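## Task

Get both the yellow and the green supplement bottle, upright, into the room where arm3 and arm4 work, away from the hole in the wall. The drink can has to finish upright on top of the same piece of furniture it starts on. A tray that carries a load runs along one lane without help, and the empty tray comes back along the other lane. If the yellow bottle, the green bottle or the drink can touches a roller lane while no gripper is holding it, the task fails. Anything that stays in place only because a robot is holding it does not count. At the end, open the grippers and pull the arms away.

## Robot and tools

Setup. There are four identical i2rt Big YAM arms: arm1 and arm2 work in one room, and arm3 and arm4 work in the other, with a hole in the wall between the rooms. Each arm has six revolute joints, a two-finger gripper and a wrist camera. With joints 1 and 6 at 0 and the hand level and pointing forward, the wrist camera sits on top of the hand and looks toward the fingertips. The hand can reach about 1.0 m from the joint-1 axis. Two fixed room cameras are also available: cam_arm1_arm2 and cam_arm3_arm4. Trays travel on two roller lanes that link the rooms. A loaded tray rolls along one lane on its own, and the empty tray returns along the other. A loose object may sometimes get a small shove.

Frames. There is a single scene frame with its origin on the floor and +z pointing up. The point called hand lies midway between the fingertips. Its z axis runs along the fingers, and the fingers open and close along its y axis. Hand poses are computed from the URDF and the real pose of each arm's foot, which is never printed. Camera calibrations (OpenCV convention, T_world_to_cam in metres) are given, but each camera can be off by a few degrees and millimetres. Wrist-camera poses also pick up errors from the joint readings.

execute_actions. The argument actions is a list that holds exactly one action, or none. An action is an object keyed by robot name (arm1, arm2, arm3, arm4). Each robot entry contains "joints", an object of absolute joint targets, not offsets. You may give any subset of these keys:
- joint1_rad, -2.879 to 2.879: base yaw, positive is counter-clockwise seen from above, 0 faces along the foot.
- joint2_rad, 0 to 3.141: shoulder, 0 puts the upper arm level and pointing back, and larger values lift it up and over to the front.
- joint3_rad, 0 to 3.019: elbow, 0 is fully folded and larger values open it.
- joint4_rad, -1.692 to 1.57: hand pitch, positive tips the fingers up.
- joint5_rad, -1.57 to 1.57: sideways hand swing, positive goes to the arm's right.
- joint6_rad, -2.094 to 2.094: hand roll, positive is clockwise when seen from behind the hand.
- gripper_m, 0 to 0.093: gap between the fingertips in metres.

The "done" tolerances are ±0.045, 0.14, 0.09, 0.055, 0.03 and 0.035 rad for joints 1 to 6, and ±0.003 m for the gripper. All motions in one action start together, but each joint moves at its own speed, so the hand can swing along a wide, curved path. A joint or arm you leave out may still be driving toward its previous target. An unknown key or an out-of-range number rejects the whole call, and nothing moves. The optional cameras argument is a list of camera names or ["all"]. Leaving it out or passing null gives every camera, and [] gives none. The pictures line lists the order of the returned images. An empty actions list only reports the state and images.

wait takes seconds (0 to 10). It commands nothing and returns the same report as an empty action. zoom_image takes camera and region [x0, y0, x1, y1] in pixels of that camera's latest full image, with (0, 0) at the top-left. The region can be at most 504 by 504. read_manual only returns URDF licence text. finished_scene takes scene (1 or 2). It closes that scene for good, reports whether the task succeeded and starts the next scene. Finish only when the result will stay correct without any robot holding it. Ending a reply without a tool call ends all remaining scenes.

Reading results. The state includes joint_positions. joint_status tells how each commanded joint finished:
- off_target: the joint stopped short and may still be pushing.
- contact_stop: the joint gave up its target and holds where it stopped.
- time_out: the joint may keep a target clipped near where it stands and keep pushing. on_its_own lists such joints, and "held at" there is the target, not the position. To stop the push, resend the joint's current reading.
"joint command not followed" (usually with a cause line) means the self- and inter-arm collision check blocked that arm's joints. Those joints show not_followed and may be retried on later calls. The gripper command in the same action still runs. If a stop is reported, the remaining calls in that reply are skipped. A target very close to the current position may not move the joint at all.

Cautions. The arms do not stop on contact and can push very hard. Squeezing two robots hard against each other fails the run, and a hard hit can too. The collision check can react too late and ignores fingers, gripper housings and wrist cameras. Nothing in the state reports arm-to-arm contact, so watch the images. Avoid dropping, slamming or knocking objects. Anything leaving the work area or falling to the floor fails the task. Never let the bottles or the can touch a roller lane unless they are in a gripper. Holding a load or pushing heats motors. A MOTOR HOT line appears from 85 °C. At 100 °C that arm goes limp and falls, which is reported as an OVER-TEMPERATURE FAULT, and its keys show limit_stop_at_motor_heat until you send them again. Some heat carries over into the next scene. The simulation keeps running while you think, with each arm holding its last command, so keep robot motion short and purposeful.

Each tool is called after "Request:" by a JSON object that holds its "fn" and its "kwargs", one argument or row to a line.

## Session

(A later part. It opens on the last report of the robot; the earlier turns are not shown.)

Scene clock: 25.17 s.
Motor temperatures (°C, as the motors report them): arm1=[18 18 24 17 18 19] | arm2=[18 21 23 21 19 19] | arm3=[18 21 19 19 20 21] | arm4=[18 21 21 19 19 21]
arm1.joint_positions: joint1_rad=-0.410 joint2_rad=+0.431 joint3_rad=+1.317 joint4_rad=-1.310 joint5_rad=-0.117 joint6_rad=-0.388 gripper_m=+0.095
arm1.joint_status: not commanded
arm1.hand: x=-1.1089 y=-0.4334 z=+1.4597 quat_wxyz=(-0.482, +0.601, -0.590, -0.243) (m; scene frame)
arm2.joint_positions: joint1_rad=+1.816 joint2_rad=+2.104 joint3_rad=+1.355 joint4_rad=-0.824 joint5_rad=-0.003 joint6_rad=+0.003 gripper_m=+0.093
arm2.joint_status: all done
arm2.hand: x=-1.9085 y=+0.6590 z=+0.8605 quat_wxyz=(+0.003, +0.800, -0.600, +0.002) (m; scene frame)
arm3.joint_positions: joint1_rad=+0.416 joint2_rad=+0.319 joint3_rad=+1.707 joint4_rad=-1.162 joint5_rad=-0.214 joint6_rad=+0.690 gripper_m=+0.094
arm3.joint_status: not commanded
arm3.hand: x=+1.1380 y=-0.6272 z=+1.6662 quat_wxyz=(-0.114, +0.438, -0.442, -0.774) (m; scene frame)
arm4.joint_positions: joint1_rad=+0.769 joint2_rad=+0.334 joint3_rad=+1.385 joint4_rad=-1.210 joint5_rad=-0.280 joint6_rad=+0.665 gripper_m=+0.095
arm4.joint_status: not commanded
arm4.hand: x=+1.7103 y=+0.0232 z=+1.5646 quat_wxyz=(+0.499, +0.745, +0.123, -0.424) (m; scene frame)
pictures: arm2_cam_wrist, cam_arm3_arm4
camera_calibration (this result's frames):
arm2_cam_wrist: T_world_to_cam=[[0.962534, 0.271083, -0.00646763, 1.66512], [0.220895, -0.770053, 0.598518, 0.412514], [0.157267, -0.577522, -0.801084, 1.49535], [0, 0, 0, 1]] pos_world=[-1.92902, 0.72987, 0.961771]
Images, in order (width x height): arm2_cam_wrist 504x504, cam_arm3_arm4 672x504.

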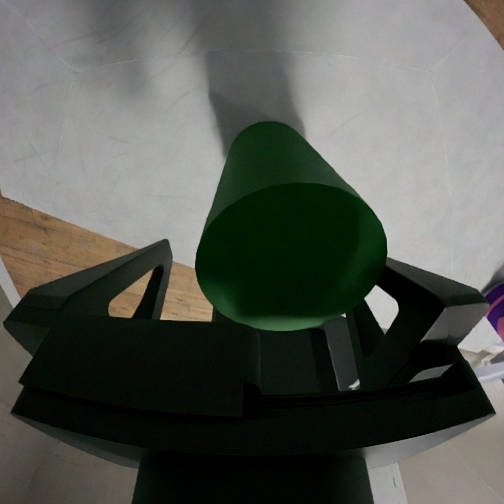

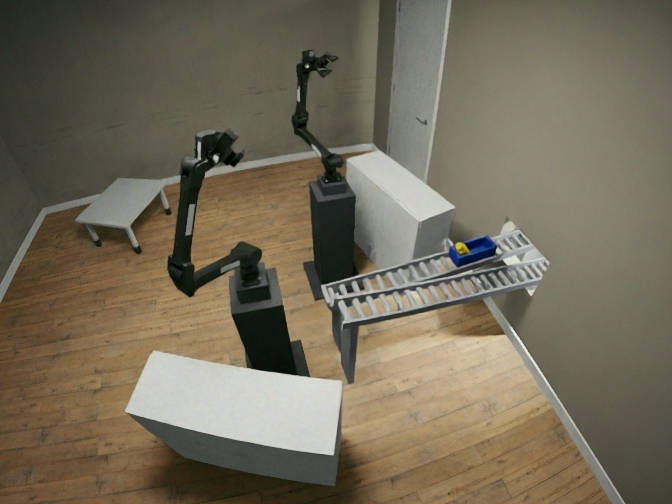

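Request:
{"fn": "execute_actions", "kwargs": {
  "actions": [
    {"arm2":{"joints":{"joint1_rad":1.79,"joint2_rad":2.14,"joint3_rad":1.41,"joint4_rad":-0.83}}}
  ],
  "cameras": []
}}

Request:
{"fn": "execute_actions", "kwargs": {
  "actions": [
    {"arm2":{"joints":{"gripper_m":0.03}},"arm4":{"joints":{"joint1_rad":0.2,"joint2_rad":2.0,"joint3_rad":2.0,"joint4_rad":-1.57,"joint5_rad":0,"joint6_rad":0}}}
  ],
  "cameras": ["arm2_cam_wrist","arm4_cam_wrist","cam_arm3_arm4"]
}}

Scene clock: 26.23 s.
Motor temperatures (°C, as the motors report them): arm1=[18 18 24 17 18 19] | arm2=[18 21 23 21 19 19] | arm3=[18 21 19 19 20 21] | arm4=[18 21 21 19 19 21]
arm1.joint_positions: joint1_rad=-0.410 joint2_rad=+0.431 joint3_rad=+1.317 joint4_rad=-1.310 joint5_rad=-0.117 joint6_rad=-0.388 gripper_m=+0.095
arm1.joint_status: not commanded
arm1.hand: x=-1.1089 y=-0.4334 z=+1.4597 quat_wxyz=(-0.482, +0.601, -0.590, -0.243) (m; scene frame)
arm2.joint_positions: joint1_rad=+1.793 joint2_rad=+2.129 joint3_rad=+1.365 joint4_rad=-0.824 joint5_rad=-0.003 joint6_rad=+0.003 gripper_m=+0.093
arm2.joint_status: all done
arm2.hand: x=-1.8964 y=+0.6618 z=+0.8497 quat_wxyz=(+0.008, +0.793, -0.609, +0.008) (m; scene frame)
arm3.joint_positions: joint1_rad=+0.416 joint2_rad=+0.319 joint3_rad=+1.707 joint4_rad=-1.162 joint5_rad=-0.214 joint6_rad=+0.690 gripper_m=+0.094
arm3.joint_status: not commanded
arm3.hand: x=+1.1380 y=-0.6272 z=+1.6662 quat_wxyz=(-0.114, +0.438, -0.442, -0.774) (m; scene frame)
arm4.joint_positions: joint1_rad=+0.769 joint2_rad=+0.334 joint3_rad=+1.385 joint4_rad=-1.210 joint5_rad=-0.280 joint6_rad=+0.665 gripper_m=+0.095
arm4.joint_status: not commanded
arm4.hand: x=+1.7103 y=+0.0232 z=+1.5646 quat_wxyz=(+0.499, +0.745, +0.123, -0.424) (m; scene frame)
pictures: none
No camera images: the call's "cameras" was empty. Leave "cameras" out to get every camera's image.

Scene clock: 28.07 s.
Motor temperatures (°C, as the motors report them): arm1=[18 18 24 17 18 19] | arm2=[18 21 23 21 19 19] | arm3=[18 22 19 19 20 21] | arm4=[18 21 21 19 19 21]
arm1.joint_positions: joint1_rad=-0.410 joint2_rad=+0.431 joint3_rad=+1.317 joint4_rad=-1.310 joint5_rad=-0.117 joint6_rad=-0.388 gripper_m=+0.095
arm1.joint_status: not commanded
arm1.hand: x=-1.1089 y=-0.4334 z=+1.4597 quat_wxyz=(-0.482, +0.601, -0.590, -0.243) (m; scene frame)
arm2.joint_positions: joint1_rad=+1.793 joint2_rad=+2.129 joint3_rad=+1.365 joint4_rad=-0.824 joint5_rad=-0.002 joint6_rad=+0.003 gripper_m=+0.063
arm2.joint_status: gripper_m off_target (ended at +0.063, target +0.030)
arm2.hand: x=-1.8962 y=+0.6619 z=+0.8497 quat_wxyz=(+0.007, +0.793, -0.609, +0.008) (m; scene frame)
arm3.joint_positions: joint1_rad=+0.416 joint2_rad=+0.319 joint3_rad=+1.707 joint4_rad=-1.162 joint5_rad=-0.214 joint6_rad=+0.690 gripper_m=+0.094
arm3.joint_status: not commanded
arm3.hand: x=+1.1380 y=-0.6272 z=+1.6662 quat_wxyz=(-0.114, +0.438, -0.442, -0.774) (m; scene frame)
arm4.joint_positions: joint1_rad=+0.209 joint2_rad=+2.016 joint3_rad=+1.975 joint4_rad=-1.563 joint5_rad=-0.003 joint6_rad=+0.013 gripper_m=+0.095
arm4.joint_status: all done
arm4.hand: x=+1.1470 y=+0.0163 z=+1.1400 quat_wxyz=(+0.002, +0.996, +0.087, +0.011) (m; scene frame)
pictures: arm2_cam_wrist, arm4_cam_wrist, cam_arm3_arm4
camera_calibration (this result's frames):
arm2_cam_wrist: T_world_to_cam=[[0.96842, 0.249273, -0.00503553, 1.6768], [0.200321, -0.765903, 0.610953, 0.366132], [0.148437, -0.592668, -0.791651, 1.47167], [0, 0, 0, 1]] pos_world=[-1.91564, 0.734653, 0.949804]
arm4_cam_wrist: T_world_to_cam=[[-0.177906, 0.984016, -0.00783676, 0.196112], [0.778435, 0.1456, 0.610606, -1.58884], [0.601988, 0.10253, -0.791896, 0.338114], [0, 0, 0, 1]] pos_world=[1.06815, 0.0036913, 1.23944]
Images, in order (width x height): arm2_cam_wrist 504x504, arm4_cam_wrist 504x504, cam_arm3_arm4 672x504.

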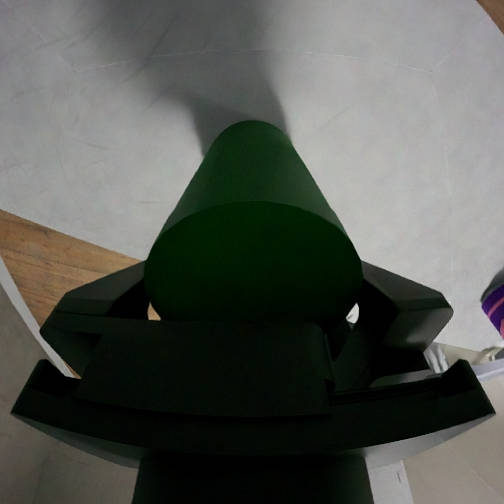

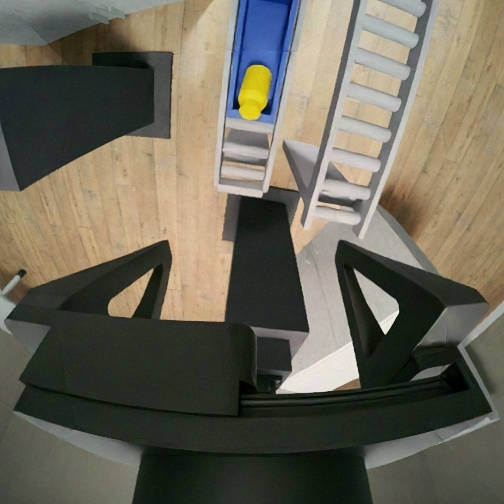

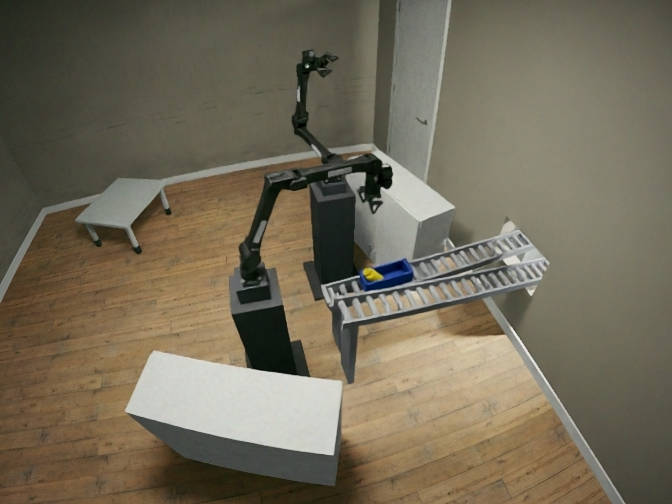

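Request:
{"fn": "execute_actions", "kwargs": {
  "actions": [
    {"arm2":{"joints":{"joint2_rad":1.8,"joint3_rad":1.7,"joint4_rad":-1.47}}}
  ],
  "cameras": ["arm4_cam_wrist","cam_arm3_arm4"]
}}

Scene clock: 29.90 s.
Motor temperatures (°C, as the motors report them): arm1=[18 18 24 17 18 19] | arm2=[18 22 23 21 19 19] | arm3=[18 22 19 19 20 21] | arm4=[18 22 22 19 19 21]
arm1.joint_positions: joint1_rad=-0.410 joint2_rad=+0.431 joint3_rad=+1.317 joint4_rad=-1.310 joint5_rad=-0.117 joint6_rad=-0.388 gripper_m=+0.095
arm1.joint_status: not commanded
arm1.hand: x=-1.1089 y=-0.4334 z=+1.4597 quat_wxyz=(-0.482, +0.601, -0.590, -0.243) (m; scene frame)
arm2.joint_positions: joint1_rad=+1.793 joint2_rad=+1.826 joint3_rad=+1.685 joint4_rad=-1.459 joint5_rad=-0.002 joint6_rad=+0.003 gripper_m=+0.063
arm2.joint_status: all done
arm2.hand: x=-1.8973 y=+0.6653 z=+1.1243 quat_wxyz=(+0.011, +0.793, -0.609, +0.013) (m; scene frame)
arm3.joint_positions: joint1_rad=+0.416 joint2_rad=+0.319 joint3_rad=+1.707 joint4_rad=-1.162 joint5_rad=-0.214 joint6_rad=+0.690 gripper_m=+0.094
arm3.joint_status: not commanded
arm3.hand: x=+1.1380 y=-0.6272 z=+1.6662 quat_wxyz=(-0.114, +0.438, -0.442, -0.774) (m; scene frame)
arm4.joint_positions: joint1_rad=+0.209 joint2_rad=+2.016 joint3_rad=+1.975 joint4_rad=-1.563 joint5_rad=-0.003 joint6_rad=+0.013 gripper_m=+0.095
arm4.joint_status: not commanded
arm4.hand: x=+1.1470 y=+0.0163 z=+1.1400 quat_wxyz=(+0.002, +0.996, +0.087, +0.011) (m; scene frame)
pictures: arm4_cam_wrist, cam_arm3_arm4
camera_calibration (this result's frames):
arm4_cam_wrist: T_world_to_cam=[[-0.177906, 0.984016, -0.00783676, 0.196112], [0.778435, 0.1456, 0.610606, -1.58884], [0.601988, 0.10253, -0.791896, 0.338114], [0, 0, 0, 1]] pos_world=[1.06815, 0.0036913, 1.23944]
Images, in order (width x height): arm4_cam_wrist 504x504, cam_arm3_arm4 672x504.

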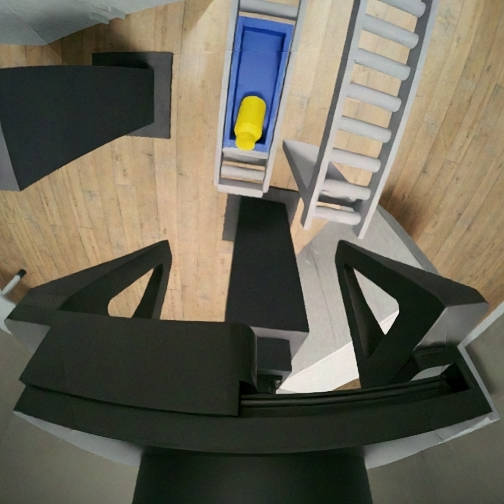

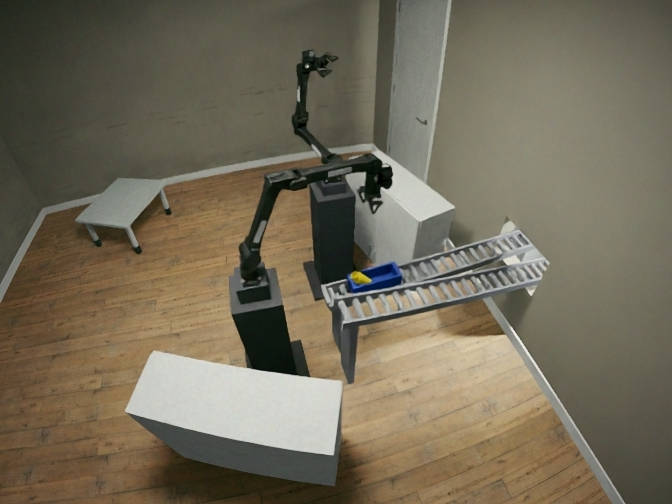

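Request:
{"fn": "wait", "kwargs": {
  "seconds": 2
}}

Request:
{"fn": "zoom_image", "kwargs": {
  "camera": "cam_arm3_arm4",
  "region": [280,230,480,380]
}}

Scene clock: 32.17 s.
Motor temperatures (°C, as the motors report them): arm1=[18 18 25 17 18 19] | arm2=[18 22 23 21 19 19] | arm3=[18 22 19 19 20 21] | arm4=[18 22 22 19 19 21]
arm1.joint_positions: joint1_rad=-0.410 joint2_rad=+0.431 joint3_rad=+1.317 joint4_rad=-1.310 joint5_rad=-0.117 joint6_rad=-0.388 gripper_m=+0.095
arm1.joint_status: not commanded
arm1.hand: x=-1.1089 y=-0.4334 z=+1.4597 quat_wxyz=(-0.482, +0.601, -0.590, -0.243) (m; scene frame)
arm2.joint_positions: joint1_rad=+1.793 joint2_rad=+1.826 joint3_rad=+1.685 joint4_rad=-1.459 joint5_rad=-0.002 joint6_rad=+0.003 gripper_m=+0.063
arm2.joint_status: all done
arm2.hand: x=-1.8973 y=+0.6653 z=+1.1243 quat_wxyz=(+0.011, +0.793, -0.609, +0.013) (m; scene frame)
arm3.joint_positions: joint1_rad=+0.416 joint2_rad=+0.319 joint3_rad=+1.707 joint4_rad=-1.162 joint5_rad=-0.214 joint6_rad=+0.690 gripper_m=+0.094
arm3.joint_status: not commanded
arm3.hand: x=+1.1380 y=-0.6272 z=+1.6662 quat_wxyz=(-0.114, +0.438, -0.442, -0.774) (m; scene frame)
arm4.joint_positions: joint1_rad=+0.209 joint2_rad=+2.016 joint3_rad=+1.975 joint4_rad=-1.563 joint5_rad=-0.003 joint6_rad=+0.013 gripper_m=+0.095
arm4.joint_status: not commanded
arm4.hand: x=+1.1470 y=+0.0163 z=+1.1400 quat_wxyz=(+0.002, +0.996, +0.087, +0.011) (m; scene frame)
wait: 2.00 s; at rest from the start
pictures: arm1_cam_wrist, arm2_cam_wrist, arm3_cam_wrist, arm4_cam_wrist, cam_arm1_arm2, cam_arm3_arm4
camera_calibration (this result's frames):
arm2_cam_wrist: T_world_to_cam=[[0.968438, 0.249206, -0.00487441, 1.67833], [0.198345, -0.758651, 0.620571, 0.181869], [0.150952, -0.601951, -0.784135, 1.6937], [0, 0, 0, 1]] pos_world=[-1.9171, 0.739253, 1.22341]
arm4_cam_wrist: T_world_to_cam=[[-0.177906, 0.984016, -0.00783676, 0.196112], [0.778435, 0.1456, 0.610606, -1.58884], [0.601988, 0.10253, -0.791896, 0.338114], [0, 0, 0, 1]] pos_world=[1.06815, 0.0036913, 1.23944]
Images, in order (width x height): arm1_cam_wrist 504x504, arm2_cam_wrist 504x504, arm3_cam_wrist 504x504, arm4_cam_wrist 504x504, cam_arm1_arm2 672x504, cam_arm3_arm4 672x504.

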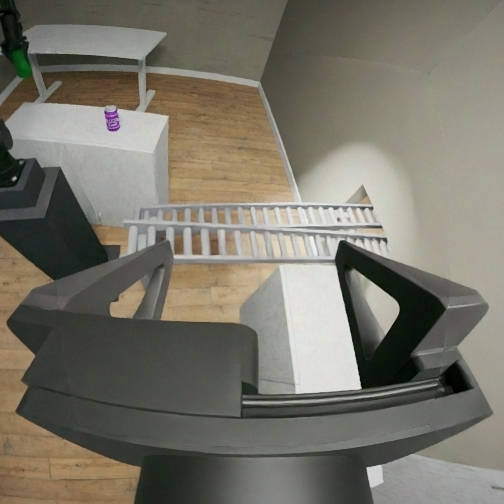

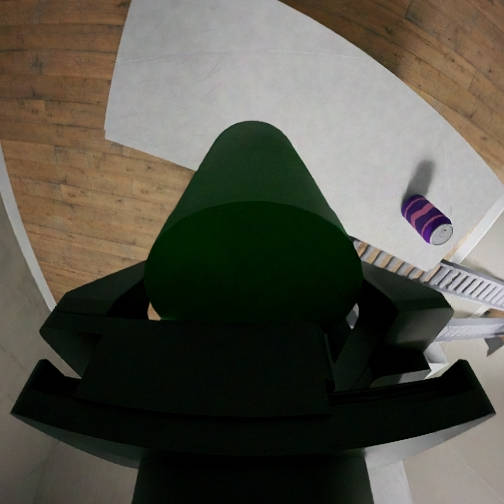

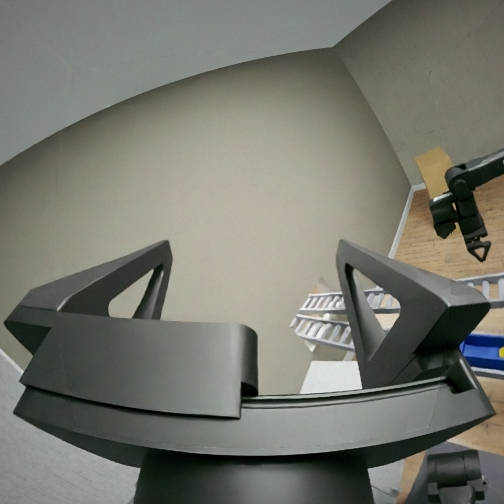

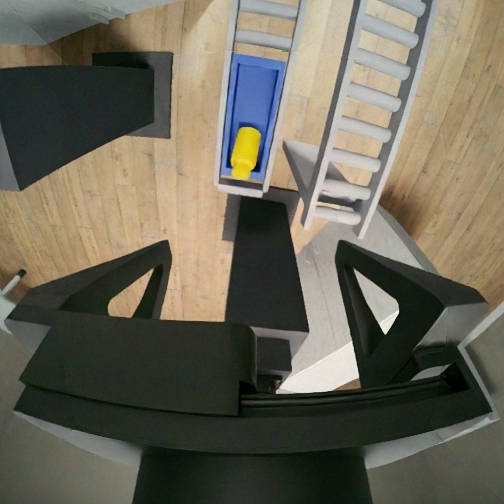

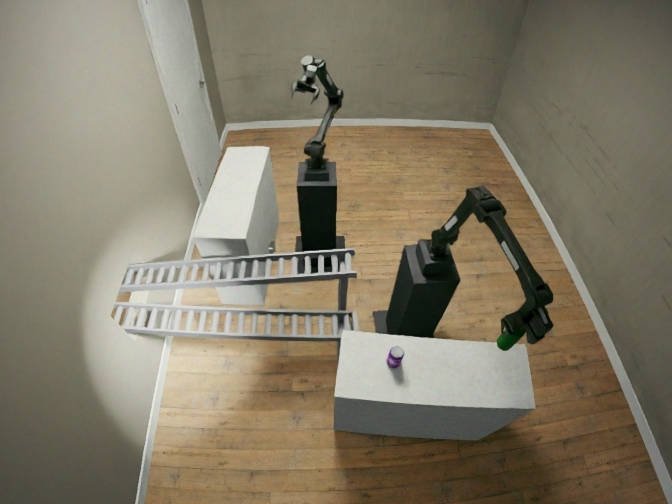

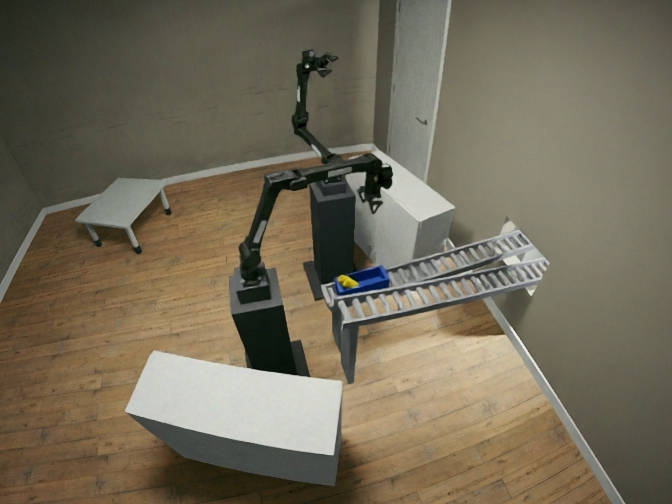

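Region (280, 230, 480, 380) of cam_arm3_arm4's 672x504 image, scaled by 2.520, with more detail than that image has; it fills the top 378 rows of this view, and the rest is white.

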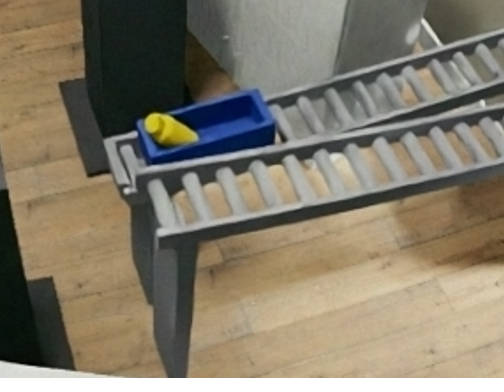

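Request:
{"fn": "execute_actions", "kwargs": {
  "actions": [
    {"arm4":{"joints":{"joint1_rad":0.235,"joint2_rad":2.58,"joint3_rad":0.745,"joint4_rad":1.16}}}
  ],
  "cameras": ["arm4_cam_wrist","cam_arm3_arm4"]
}}

Request:
{"fn": "execute_actions", "kwargs": {
  "actions": [
    {"arm4":{"joints":{"joint2_rad":2.715,"joint3_rad":1.045,"joint4_rad":1.0}}}
  ],
  "cameras": ["arm4_cam_wrist","cam_arm3_arm4"]
}}

Scene clock: 35.20 s.
Motor temperatures (°C, as the motors report them): arm1=[18 18 25 17 18 19] | arm2=[18 22 23 21 19 19] | arm3=[18 22 19 19 20 21] | arm4=[18 22 22 19 19 21]
arm1.joint_positions: joint1_rad=-0.410 joint2_rad=+0.431 joint3_rad=+1.317 joint4_rad=-1.310 joint5_rad=-0.117 joint6_rad=-0.388 gripper_m=+0.095
arm1.joint_status: not commanded
arm1.hand: x=-1.1089 y=-0.4334 z=+1.4597 quat_wxyz=(-0.482, +0.601, -0.590, -0.243) (m; scene frame)
arm2.joint_positions: joint1_rad=+1.793 joint2_rad=+1.826 joint3_rad=+1.685 joint4_rad=-1.459 joint5_rad=-0.002 joint6_rad=+0.003 gripper_m=+0.063
arm2.joint_status: not commanded
arm2.hand: x=-1.8973 y=+0.6653 z=+1.1243 quat_wxyz=(+0.011, +0.793, -0.609, +0.013) (m; scene frame)
arm3.joint_positions: joint1_rad=+0.416 joint2_rad=+0.319 joint3_rad=+1.707 joint4_rad=-1.162 joint5_rad=-0.214 joint6_rad=+0.690 gripper_m=+0.094
arm3.joint_status: not commanded
arm3.hand: x=+1.1380 y=-0.6272 z=+1.6662 quat_wxyz=(-0.114, +0.438, -0.442, -0.774) (m; scene frame)
arm4.joint_positions: joint1_rad=+0.227 joint2_rad=+2.590 joint3_rad=+0.755 joint4_rad=+1.145 joint5_rad=-0.003 joint6_rad=+0.013 gripper_m=+0.095
arm4.joint_status: all done
arm4.hand: x=+1.2911 y=+0.0328 z=+0.7026 quat_wxyz=(+0.050, +0.898, +0.086, -0.429) (m; scene frame)
pictures: arm4_cam_wrist, cam_arm3_arm4
camera_calibration (this result's frames):
arm4_cam_wrist: T_world_to_cam=[[-0.201772, 0.979358, -0.012065, 0.236012], [0.947812, 0.192138, -0.254429, -1.04879], [-0.246859, -0.0627721, -0.967016, 1.12768], [0, 0, 0, 1]] pos_world=[1.32006, 0.0411598, 0.826487]
Images, in order (width x height): arm4_cam_wrist 504x504, cam_arm3_arm4 672x504.

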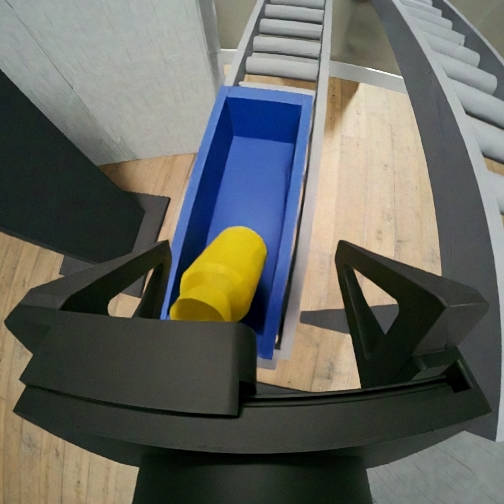

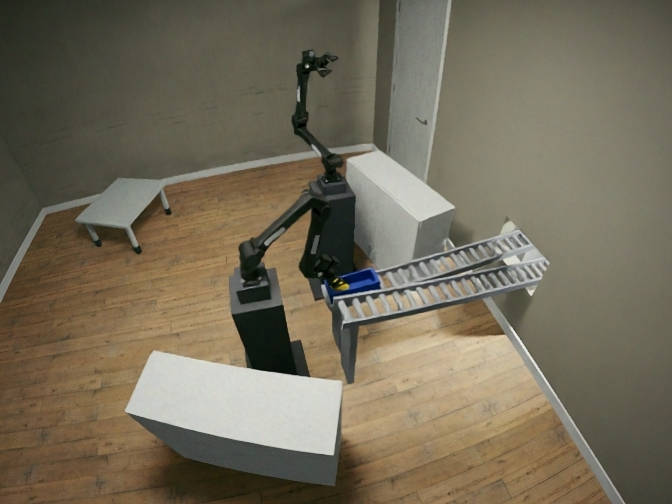

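Scene clock: 36.30 s.
Motor temperatures (°C, as the motors report them): arm1=[18 18 25 17 18 19] | arm2=[18 22 23 21 19 19] | arm3=[18 22 19 19 20 21] | arm4=[18 22 22 19 19 21]
arm1.joint_positions: joint1_rad=-0.410 joint2_rad=+0.431 joint3_rad=+1.317 joint4_rad=-1.310 joint5_rad=-0.117 joint6_rad=-0.388 gripper_m=+0.095
arm1.joint_status: not commanded
arm1.hand: x=-1.1089 y=-0.4334 z=+1.4597 quat_wxyz=(-0.482, +0.601, -0.590, -0.243) (m; scene frame)
arm2.joint_positions: joint1_rad=+1.793 joint2_rad=+1.826 joint3_rad=+1.685 joint4_rad=-1.459 joint5_rad=-0.002 joint6_rad=+0.003 gripper_m=+0.063
arm2.joint_status: not commanded
arm2.hand: x=-1.8973 y=+0.6653 z=+1.1243 quat_wxyz=(+0.011, +0.793, -0.609, +0.013) (m; scene frame)
arm3.joint_positions: joint1_rad=+0.416 joint2_rad=+0.319 joint3_rad=+1.707 joint4_rad=-1.162 joint5_rad=-0.214 joint6_rad=+0.690 gripper_m=+0.094
arm3.joint_status: not commanded
arm3.hand: x=+1.1380 y=-0.6272 z=+1.6662 quat_wxyz=(-0.114, +0.438, -0.442, -0.774) (m; scene frame)
arm4.joint_positions: joint1_rad=+0.228 joint2_rad=+2.718 joint3_rad=+1.047 joint4_rad=+1.004 joint5_rad=-0.003 joint6_rad=+0.013 gripper_m=+0.095
arm4.joint_status: all done
arm4.hand: x=+1.2122 y=+0.0159 z=+0.6496 quat_wxyz=(+0.051, +0.893, +0.086, -0.439) (m; scene frame)
pictures: arm4_cam_wrist, cam_arm3_arm4
camera_calibration (this result's frames):
arm4_cam_wrist: T_world_to_cam=[[-0.202394, 0.979223, -0.0126326, 0.237129], [0.941722, 0.191072, -0.27686, -0.962232], [-0.268694, -0.0679314, -0.960827, 1.07846], [0, 0, 0, 1]] pos_world=[1.24392, 0.0249141, 0.772804]
Images, in order (width x height): arm4_cam_wrist 504x504, cam_arm3_arm4 672x504.

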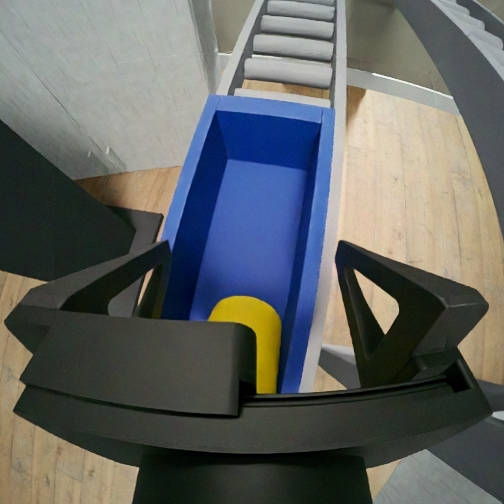

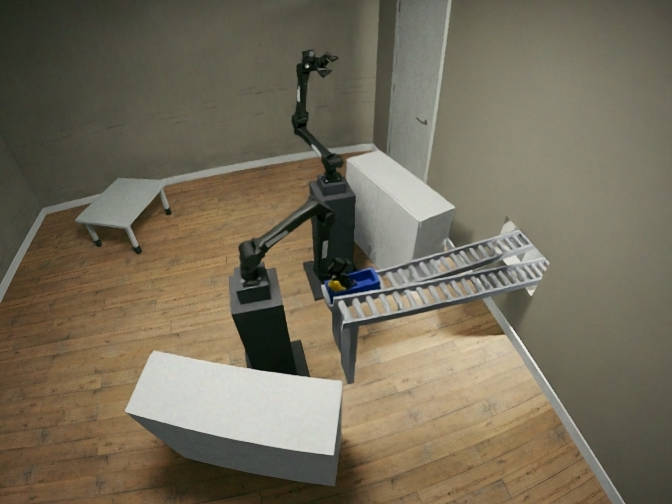

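Request:
{"fn": "execute_actions", "kwargs": {
  "actions": [
    {"arm4":{"joints":{"joint1_rad":0.285,"joint2_rad":2.6,"joint3_rad":0.7,"joint4_rad":1.2}}}
  ],
  "cameras": []
}}

Request:
{"fn": "execute_actions", "kwargs": {
  "actions": [
    {"arm4":{"joints":{"joint2_rad":2.83,"joint3_rad":0.9,"joint4_rad":1.23}}}
  ],
  "cameras": ["arm4_cam_wrist","cam_arm3_arm4"]
}}

Request:
{"fn": "zoom_image", "kwargs": {
  "camera": "cam_arm3_arm4",
  "region": [280,230,480,380]
}}

Scene clock: 38.33 s.
Motor temperatures (°C, as the motors report them): arm1=[18 18 25 17 18 19] | arm2=[18 22 24 21 19 19] | arm3=[18 22 19 19 20 21] | arm4=[18 22 21 19 19 21]
arm1.joint_positions: joint1_rad=-0.410 joint2_rad=+0.431 joint3_rad=+1.317 joint4_rad=-1.310 joint5_rad=-0.117 joint6_rad=-0.388 gripper_m=+0.095
arm1.joint_status: not commanded
arm1.hand: x=-1.1089 y=-0.4334 z=+1.4597 quat_wxyz=(-0.482, +0.601, -0.590, -0.243) (m; scene frame)
arm2.joint_positions: joint1_rad=+1.793 joint2_rad=+1.826 joint3_rad=+1.685 joint4_rad=-1.459 joint5_rad=-0.002 joint6_rad=+0.003 gripper_m=+0.063
arm2.joint_status: not commanded
arm2.hand: x=-1.8973 y=+0.6653 z=+1.1243 quat_wxyz=(+0.011, +0.793, -0.609, +0.013) (m; scene frame)
arm3.joint_positions: joint1_rad=+0.416 joint2_rad=+0.319 joint3_rad=+1.707 joint4_rad=-1.162 joint5_rad=-0.214 joint6_rad=+0.690 gripper_m=+0.094
arm3.joint_status: not commanded
arm3.hand: x=+1.1380 y=-0.6272 z=+1.6662 quat_wxyz=(-0.114, +0.438, -0.442, -0.774) (m; scene frame)
arm4.joint_positions: joint1_rad=+0.284 joint2_rad=+2.594 joint3_rad=+0.698 joint4_rad=+1.185 joint5_rad=-0.002 joint6_rad=+0.012 gripper_m=+0.095
arm4.joint_status: all done
arm4.hand: x=+1.3218 y=+0.0135 z=+0.7037 quat_wxyz=(+0.060, +0.899, +0.112, -0.418) (m; scene frame)
pictures: none
No camera images: the call's "cameras" was empty. Leave "cameras" out to get every camera's image.

Scene clock: 39.37 s.
Motor temperatures (°C, as the motors report them): arm1=[18 18 25 17 18 19] | arm2=[18 22 24 21 19 19] | arm3=[18 22 19 19 20 21] | arm4=[18 22 21 19 19 21]
arm1.joint_positions: joint1_rad=-0.410 joint2_rad=+0.431 joint3_rad=+1.317 joint4_rad=-1.310 joint5_rad=-0.117 joint6_rad=-0.388 gripper_m=+0.095
arm1.joint_status: not commanded
arm1.hand: x=-1.1089 y=-0.4334 z=+1.4597 quat_wxyz=(-0.482, +0.601, -0.590, -0.243) (m; scene frame)
arm2.joint_positions: joint1_rad=+1.793 joint2_rad=+1.826 joint3_rad=+1.685 joint4_rad=-1.459 joint5_rad=-0.002 joint6_rad=+0.003 gripper_m=+0.063
arm2.joint_status: not commanded
arm2.hand: x=-1.8973 y=+0.6653 z=+1.1243 quat_wxyz=(+0.011, +0.793, -0.609, +0.013) (m; scene frame)
arm3.joint_positions: joint1_rad=+0.416 joint2_rad=+0.319 joint3_rad=+1.707 joint4_rad=-1.162 joint5_rad=-0.214 joint6_rad=+0.690 gripper_m=+0.094
arm3.joint_status: not commanded
arm3.hand: x=+1.1380 y=-0.6272 z=+1.6662 quat_wxyz=(-0.114, +0.438, -0.442, -0.774) (m; scene frame)
arm4.joint_positions: joint1_rad=+0.284 joint2_rad=+2.837 joint3_rad=+0.897 joint4_rad=+1.219 joint5_rad=-0.002 joint6_rad=+0.012 gripper_m=+0.095
arm4.joint_status: all done
arm4.hand: x=+1.3152 y=+0.0114 z=+0.6173 quat_wxyz=(+0.059, +0.901, +0.113, -0.414) (m; scene frame)
pictures: arm4_cam_wrist, cam_arm3_arm4
camera_calibration (this result's frames):
arm4_cam_wrist: T_world_to_cam=[[-0.256532, 0.966478, -0.0105377, 0.331987], [0.94235, 0.247674, -0.225018, -1.10082], [-0.214865, -0.0676545, -0.974298, 1.01233], [0, 0, 0, 1]] pos_world=[1.34004, 0.0202745, 0.742101]
Images, in order (width x height): arm4_cam_wrist 504x504, cam_arm3_arm4 672x504.

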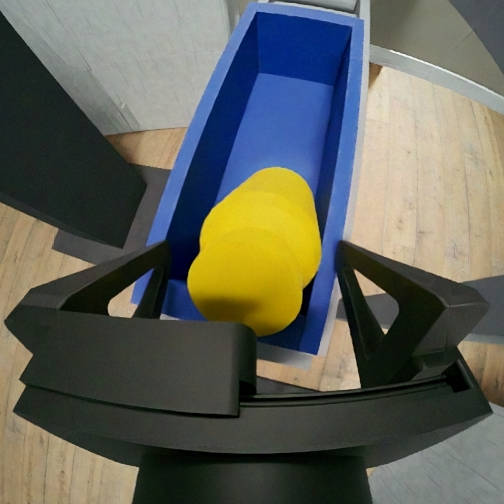

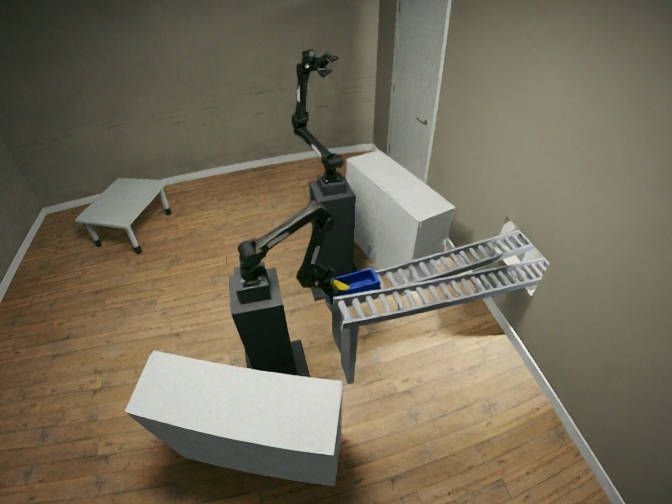

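Region (280, 230, 480, 380) of cam_arm3_arm4's 672x504 image, scaled by 2.520, with more detail than that image has; it fills the top 378 rows of this view, and the rest is white.

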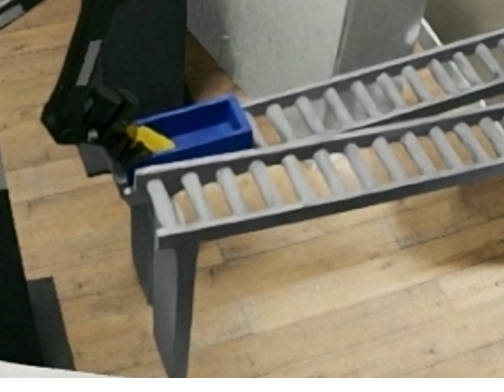

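Request:
{"fn": "execute_actions", "kwargs": {
  "actions": [
    {"arm4":{"joints":{"gripper_m":0.02}}}
  ],
  "cameras": []
}}

Request:
{"fn": "execute_actions", "kwargs": {
  "actions": [
    {"arm4":{"joints":{"joint2_rad":2.5,"joint3_rad":0.75,"joint4_rad":1.05}}}
  ],
  "cameras": []
}}

Request:
{"fn": "execute_actions", "kwargs": {
  "actions": [
    {"arm4":{"joints":{"joint2_rad":1.76,"joint3_rad":1.66,"joint4_rad":-1.47}}}
  ],
  "cameras": ["arm4_cam_wrist","cam_arm3_arm4"]
}}

Request:
{"fn": "zoom_image", "kwargs": {
  "camera": "cam_arm3_arm4",
  "region": [250,130,450,280]
}}

Scene clock: 40.50 s.
Motor temperatures (°C, as the motors report them): arm1=[18 18 25 17 18 19] | arm2=[18 22 24 21 19 19] | arm3=[18 22 19 19 20 21] | arm4=[18 22 21 19 19 21]
arm1.joint_positions: joint1_rad=-0.410 joint2_rad=+0.431 joint3_rad=+1.317 joint4_rad=-1.310 joint5_rad=-0.117 joint6_rad=-0.388 gripper_m=+0.095
arm1.joint_status: not commanded
arm1.hand: x=-1.1089 y=-0.4334 z=+1.4597 quat_wxyz=(-0.482, +0.601, -0.590, -0.243) (m; scene frame)
arm2.joint_positions: joint1_rad=+1.793 joint2_rad=+1.826 joint3_rad=+1.685 joint4_rad=-1.459 joint5_rad=-0.002 joint6_rad=+0.003 gripper_m=+0.063
arm2.joint_status: not commanded
arm2.hand: x=-1.8973 y=+0.6653 z=+1.1243 quat_wxyz=(+0.011, +0.793, -0.609, +0.013) (m; scene frame)
arm3.joint_positions: joint1_rad=+0.416 joint2_rad=+0.319 joint3_rad=+1.707 joint4_rad=-1.162 joint5_rad=-0.214 joint6_rad=+0.690 gripper_m=+0.094
arm3.joint_status: not commanded
arm3.hand: x=+1.1380 y=-0.6272 z=+1.6662 quat_wxyz=(-0.114, +0.438, -0.442, -0.774) (m; scene frame)
arm4.joint_positions: joint1_rad=+0.284 joint2_rad=+2.837 joint3_rad=+0.897 joint4_rad=+1.219 joint5_rad=-0.001 joint6_rad=+0.011 gripper_m=+0.064
arm4.joint_status: gripper_m off_target (ended at +0.064, target +0.020)
arm4.hand: x=+1.3152 y=+0.0116 z=+0.6173 quat_wxyz=(+0.059, +0.901, +0.113, -0.414) (m; scene frame)
pictures: none
No camera images: the call's "cameras" was empty. Leave "cameras" out to get every camera's image.

Scene clock: 41.63 s.
Motor temperatures (°C, as the motors report them): arm1=[18 18 25 17 18 19] | arm2=[18 22 24 21 19 19] | arm3=[18 22 19 19 20 21] | arm4=[18 22 21 19 19 21]
arm1.joint_positions: joint1_rad=-0.410 joint2_rad=+0.431 joint3_rad=+1.317 joint4_rad=-1.310 joint5_rad=-0.117 joint6_rad=-0.388 gripper_m=+0.095
arm1.joint_status: not commanded
arm1.hand: x=-1.1089 y=-0.4334 z=+1.4597 quat_wxyz=(-0.482, +0.601, -0.590, -0.243) (m; scene frame)
arm2.joint_positions: joint1_rad=+1.793 joint2_rad=+1.826 joint3_rad=+1.685 joint4_rad=-1.459 joint5_rad=-0.002 joint6_rad=+0.003 gripper_m=+0.063
arm2.joint_status: not commanded
arm2.hand: x=-1.8973 y=+0.6653 z=+1.1243 quat_wxyz=(+0.011, +0.793, -0.609, +0.013) (m; scene frame)
arm3.joint_positions: joint1_rad=+0.416 joint2_rad=+0.319 joint3_rad=+1.707 joint4_rad=-1.162 joint5_rad=-0.214 joint6_rad=+0.690 gripper_m=+0.094
arm3.joint_status: not commanded
arm3.hand: x=+1.1380 y=-0.6272 z=+1.6662 quat_wxyz=(-0.114, +0.438, -0.442, -0.774) (m; scene frame)
arm4.joint_positions: joint1_rad=+0.284 joint2_rad=+2.503 joint3_rad=+0.750 joint4_rad=+1.045 joint5_rad=-0.003 joint6_rad=+0.011 gripper_m=+0.064
arm4.joint_status: all done
arm4.hand: x=+1.2839 y=+0.0032 z=+0.7231 quat_wxyz=(+0.061, +0.899, +0.113, -0.420) (m; scene frame)
pictures: none
No camera images: the call's "cameras" was empty. Leave "cameras" out to get every camera's image.

Scene clock: 43.83 s.
Motor temperatures (°C, as the motors report them): arm1=[18 18 25 17 18 19] | arm2=[18 22 24 21 19 19] | arm3=[18 22 19 20 20 21] | arm4=[18 22 21 19 19 21]
arm1.joint_positions: joint1_rad=-0.410 joint2_rad=+0.431 joint3_rad=+1.317 joint4_rad=-1.310 joint5_rad=-0.117 joint6_rad=-0.388 gripper_m=+0.095
arm1.joint_status: not commanded
arm1.hand: x=-1.1089 y=-0.4334 z=+1.4597 quat_wxyz=(-0.482, +0.601, -0.590, -0.243) (m; scene frame)
arm2.joint_positions: joint1_rad=+1.793 joint2_rad=+1.826 joint3_rad=+1.685 joint4_rad=-1.459 joint5_rad=-0.002 joint6_rad=+0.003 gripper_m=+0.063
arm2.joint_status: not commanded
arm2.hand: x=-1.8973 y=+0.6653 z=+1.1243 quat_wxyz=(+0.011, +0.793, -0.609, +0.013) (m; scene frame)
arm3.joint_positions: joint1_rad=+0.416 joint2_rad=+0.319 joint3_rad=+1.707 joint4_rad=-1.162 joint5_rad=-0.214 joint6_rad=+0.690 gripper_m=+0.094
arm3.joint_status: not commanded
arm3.hand: x=+1.1380 y=-0.6272 z=+1.6662 quat_wxyz=(-0.114, +0.438, -0.442, -0.774) (m; scene frame)
arm4.joint_positions: joint1_rad=+0.284 joint2_rad=+1.791 joint3_rad=+1.632 joint4_rad=-1.462 joint5_rad=-0.003 joint6_rad=+0.011 gripper_m=+0.064
arm4.joint_status: all done
arm4.hand: x=+1.2389 y=-0.0074 z=+1.1369 quat_wxyz=(+0.001, +0.992, +0.125, +0.019) (m; scene frame)
pictures: arm4_cam_wrist, cam_arm3_arm4
camera_calibration (this result's frames):
arm4_cam_wrist: T_world_to_cam=[[-0.252686, 0.967521, -0.00724096, 0.327546], [0.755008, 0.201853, 0.623873, -1.64064], [0.605072, 0.152177, -0.781492, 0.267528], [0, 0, 0, 1]] pos_world=[1.15959, -0.0264514, 1.23499]
Images, in order (width x height): arm4_cam_wrist 504x504, cam_arm3_arm4 672x504.

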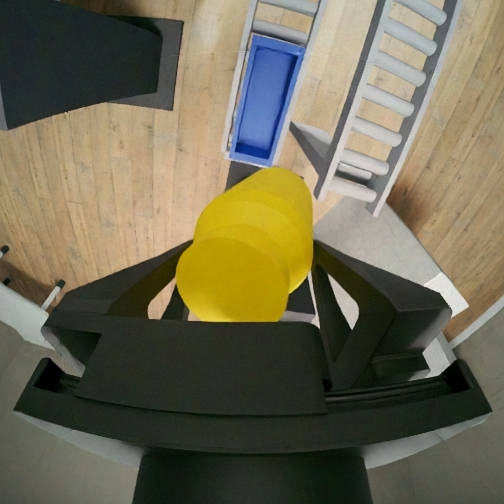

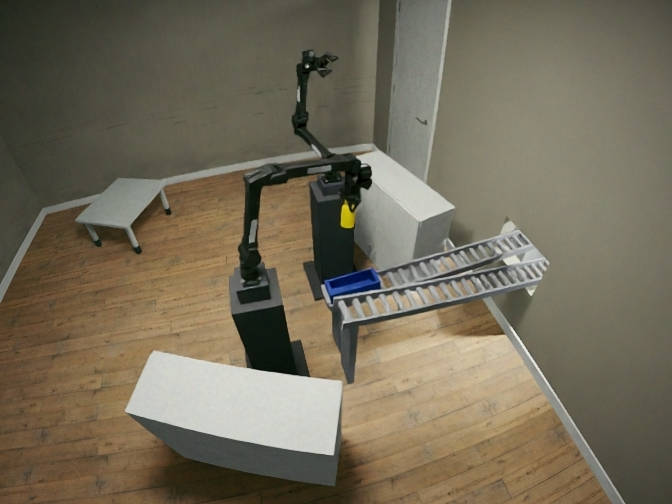

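Region (250, 130, 450, 280) of cam_arm3_arm4's 672x504 image, scaled by 2.520, with more detail than that image has; it fills the top 378 rows of this view, and the rest is white.

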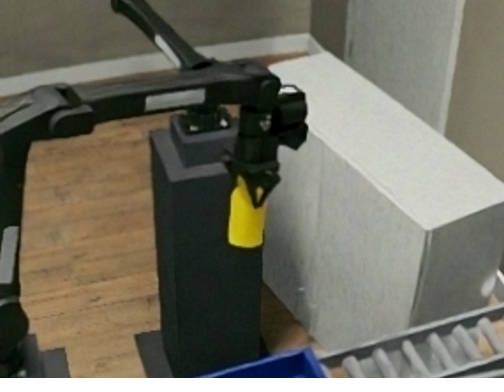

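Request:
{"fn": "execute_actions", "kwargs": {
  "actions": [
    {"arm4":{"joints":{"joint1_rad":-1.5}}}
  ],
  "cameras": []
}}

Request:
{"fn": "execute_actions", "kwargs": {
  "actions": [
    {"arm4":{"joints":{"joint2_rad":2.03,"joint3_rad":1.4,"joint4_rad":-0.93}}}
  ],
  "cameras": ["cam_arm3_arm4"]
}}

Request:
{"fn": "zoom_image", "kwargs": {
  "camera": "cam_arm3_arm4",
  "region": [130,270,370,450]
}}

Scene clock: 46.17 s.
Motor temperatures (°C, as the motors report them): arm1=[18 18 25 17 18 19] | arm2=[18 22 24 21 19 19] | arm3=[18 22 19 20 20 21] | arm4=[18 23 22 19 19 21]
arm1.joint_positions: joint1_rad=-0.410 joint2_rad=+0.431 joint3_rad=+1.317 joint4_rad=-1.310 joint5_rad=-0.117 joint6_rad=-0.388 gripper_m=+0.095
arm1.joint_status: not commanded
arm1.hand: x=-1.1089 y=-0.4334 z=+1.4597 quat_wxyz=(-0.482, +0.601, -0.590, -0.243) (m; scene frame)
arm2.joint_positions: joint1_rad=+1.793 joint2_rad=+1.826 joint3_rad=+1.685 joint4_rad=-1.459 joint5_rad=-0.002 joint6_rad=+0.003 gripper_m=+0.063
arm2.joint_status: not commanded
arm2.hand: x=-1.8973 y=+0.6653 z=+1.1243 quat_wxyz=(+0.011, +0.793, -0.609, +0.013) (m; scene frame)
arm3.joint_positions: joint1_rad=+0.416 joint2_rad=+0.319 joint3_rad=+1.707 joint4_rad=-1.162 joint5_rad=-0.214 joint6_rad=+0.690 gripper_m=+0.094
arm3.joint_status: not commanded
arm3.hand: x=+1.1380 y=-0.6272 z=+1.6662 quat_wxyz=(-0.114, +0.438, -0.442, -0.774) (m; scene frame)
arm4.joint_positions: joint1_rad=-1.508 joint2_rad=+1.791 joint3_rad=+1.632 joint4_rad=-1.462 joint5_rad=+0.002 joint6_rad=+0.010 gripper_m=+0.064
arm4.joint_status: all done
arm4.hand: x=+1.7351 y=+0.6662 z=+1.1272 quat_wxyz=(+0.023, +0.718, -0.696, +0.017) (m; scene frame)
pictures: none
No camera images: the call's "cameras" was empty. Leave "cameras" out to get every camera's image.

Scene clock: 47.50 s.
Motor temperatures (°C, as the motors report them): arm1=[18 18 25 17 18 19] | arm2=[18 22 24 21 19 19] | arm3=[18 22 19 20 20 21] | arm4=[18 23 22 19 19 21]
arm1.joint_positions: joint1_rad=-0.410 joint2_rad=+0.431 joint3_rad=+1.317 joint4_rad=-1.310 joint5_rad=-0.117 joint6_rad=-0.388 gripper_m=+0.095
arm1.joint_status: not commanded
arm1.hand: x=-1.1089 y=-0.4334 z=+1.4597 quat_wxyz=(-0.482, +0.601, -0.590, -0.243) (m; scene frame)
arm2.joint_positions: joint1_rad=+1.793 joint2_rad=+1.826 joint3_rad=+1.685 joint4_rad=-1.459 joint5_rad=-0.002 joint6_rad=+0.003 gripper_m=+0.063
arm2.joint_status: not commanded
arm2.hand: x=-1.8973 y=+0.6653 z=+1.1243 quat_wxyz=(+0.011, +0.793, -0.609, +0.013) (m; scene frame)
arm3.joint_positions: joint1_rad=+0.416 joint2_rad=+0.319 joint3_rad=+1.707 joint4_rad=-1.162 joint5_rad=-0.214 joint6_rad=+0.690 gripper_m=+0.094
arm3.joint_status: not commanded
arm3.hand: x=+1.1380 y=-0.6272 z=+1.6662 quat_wxyz=(-0.114, +0.438, -0.442, -0.774) (m; scene frame)
arm4.joint_positions: joint1_rad=-1.508 joint2_rad=+2.048 joint3_rad=+1.365 joint4_rad=-0.936 joint5_rad=+0.002 joint6_rad=+0.010 gripper_m=+0.064
arm4.joint_status: all done
arm4.hand: x=+1.7324 y=+0.6699 z=+0.8971 quat_wxyz=(+0.022, +0.718, -0.696, +0.016) (m; scene frame)
pictures: cam_arm3_arm4
Images, in order (width x height): cam_arm3_arm4 672x504.

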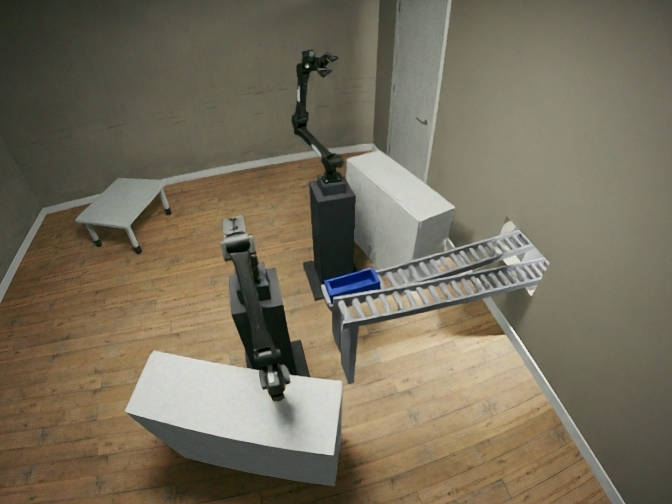

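Region (130, 270, 370, 450) of cam_arm3_arm4's 672x504 image, scaled by 2.100, with more detail than that image has; it fills the top 378 rows of this view, and the rest is white.

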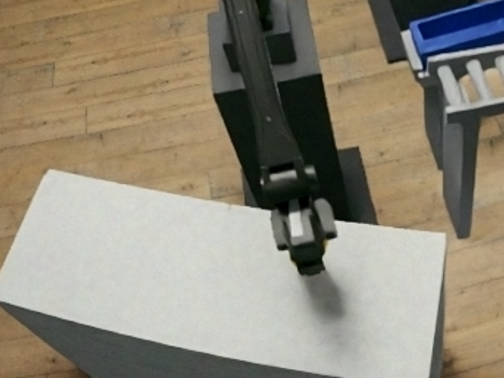

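Request:
{"fn": "execute_actions", "kwargs": {
  "actions": [
    {"arm4":{"joints":{"joint2_rad":2.13,"joint3_rad":1.46,"joint4_rad":-0.88}}}
  ],
  "cameras": ["arm4_cam_wrist","cam_arm3_arm4"]
}}

Scene clock: 48.80 s.
Motor temperatures (°C, as the motors report them): arm1=[18 18 25 17 18 19] | arm2=[18 22 24 21 19 19] | arm3=[18 22 19 20 20 21] | arm4=[18 23 22 19 19 21]
arm1.joint_positions: joint1_rad=-0.410 joint2_rad=+0.431 joint3_rad=+1.317 joint4_rad=-1.310 joint5_rad=-0.117 joint6_rad=-0.388 gripper_m=+0.095
arm1.joint_status: not commanded
arm1.hand: x=-1.1089 y=-0.4334 z=+1.4597 quat_wxyz=(-0.482, +0.601, -0.590, -0.243) (m; scene frame)
arm2.joint_positions: joint1_rad=+1.793 joint2_rad=+1.826 joint3_rad=+1.685 joint4_rad=-1.459 joint5_rad=-0.002 joint6_rad=+0.003 gripper_m=+0.063
arm2.joint_status: not commanded
arm2.hand: x=-1.8973 y=+0.6653 z=+1.1243 quat_wxyz=(+0.011, +0.793, -0.609, +0.013) (m; scene frame)
arm3.joint_positions: joint1_rad=+0.416 joint2_rad=+0.319 joint3_rad=+1.707 joint4_rad=-1.162 joint5_rad=-0.214 joint6_rad=+0.690 gripper_m=+0.094
arm3.joint_status: not commanded
arm3.hand: x=+1.1380 y=-0.6272 z=+1.6662 quat_wxyz=(-0.114, +0.438, -0.442, -0.774) (m; scene frame)
arm4.joint_positions: joint1_rad=-1.508 joint2_rad=+2.135 joint3_rad=+1.427 joint4_rad=-0.883 joint5_rad=+0.002 joint6_rad=+0.010 gripper_m=+0.064
arm4.joint_status: all done
arm4.hand: x=+1.7310 y=+0.6958 z=+0.8676 quat_wxyz=(+0.012, +0.718, -0.696, +0.007) (m; scene frame)
pictures: arm4_cam_wrist, cam_arm3_arm4
camera_calibration (this result's frames):
arm4_cam_wrist: T_world_to_cam=[[0.999314, 0.0357335, -0.00969402, -1.74715], [0.0341394, -0.787949, 0.614794, -0.0417262], [0.0143304, -0.614703, -0.788628, 1.2146], [0, 0, 0, 1]] pos_world=[1.72997, 0.776173, 0.966585]
Images, in order (width x height): arm4_cam_wrist 504x504, cam_arm3_arm4 672x504.

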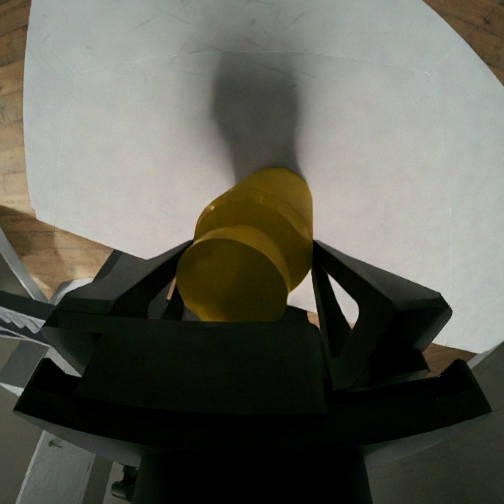

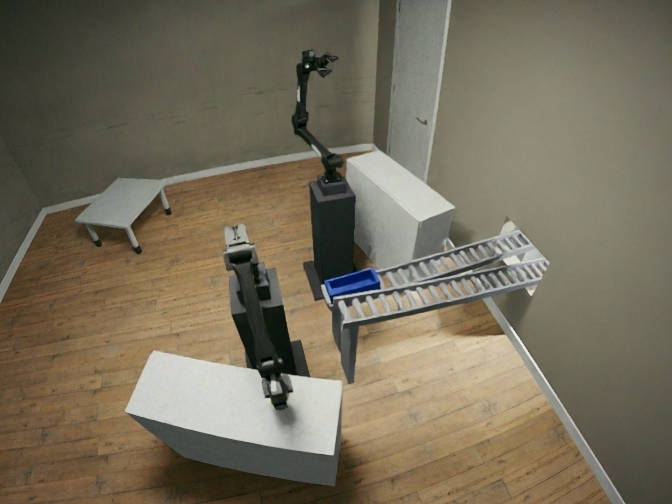

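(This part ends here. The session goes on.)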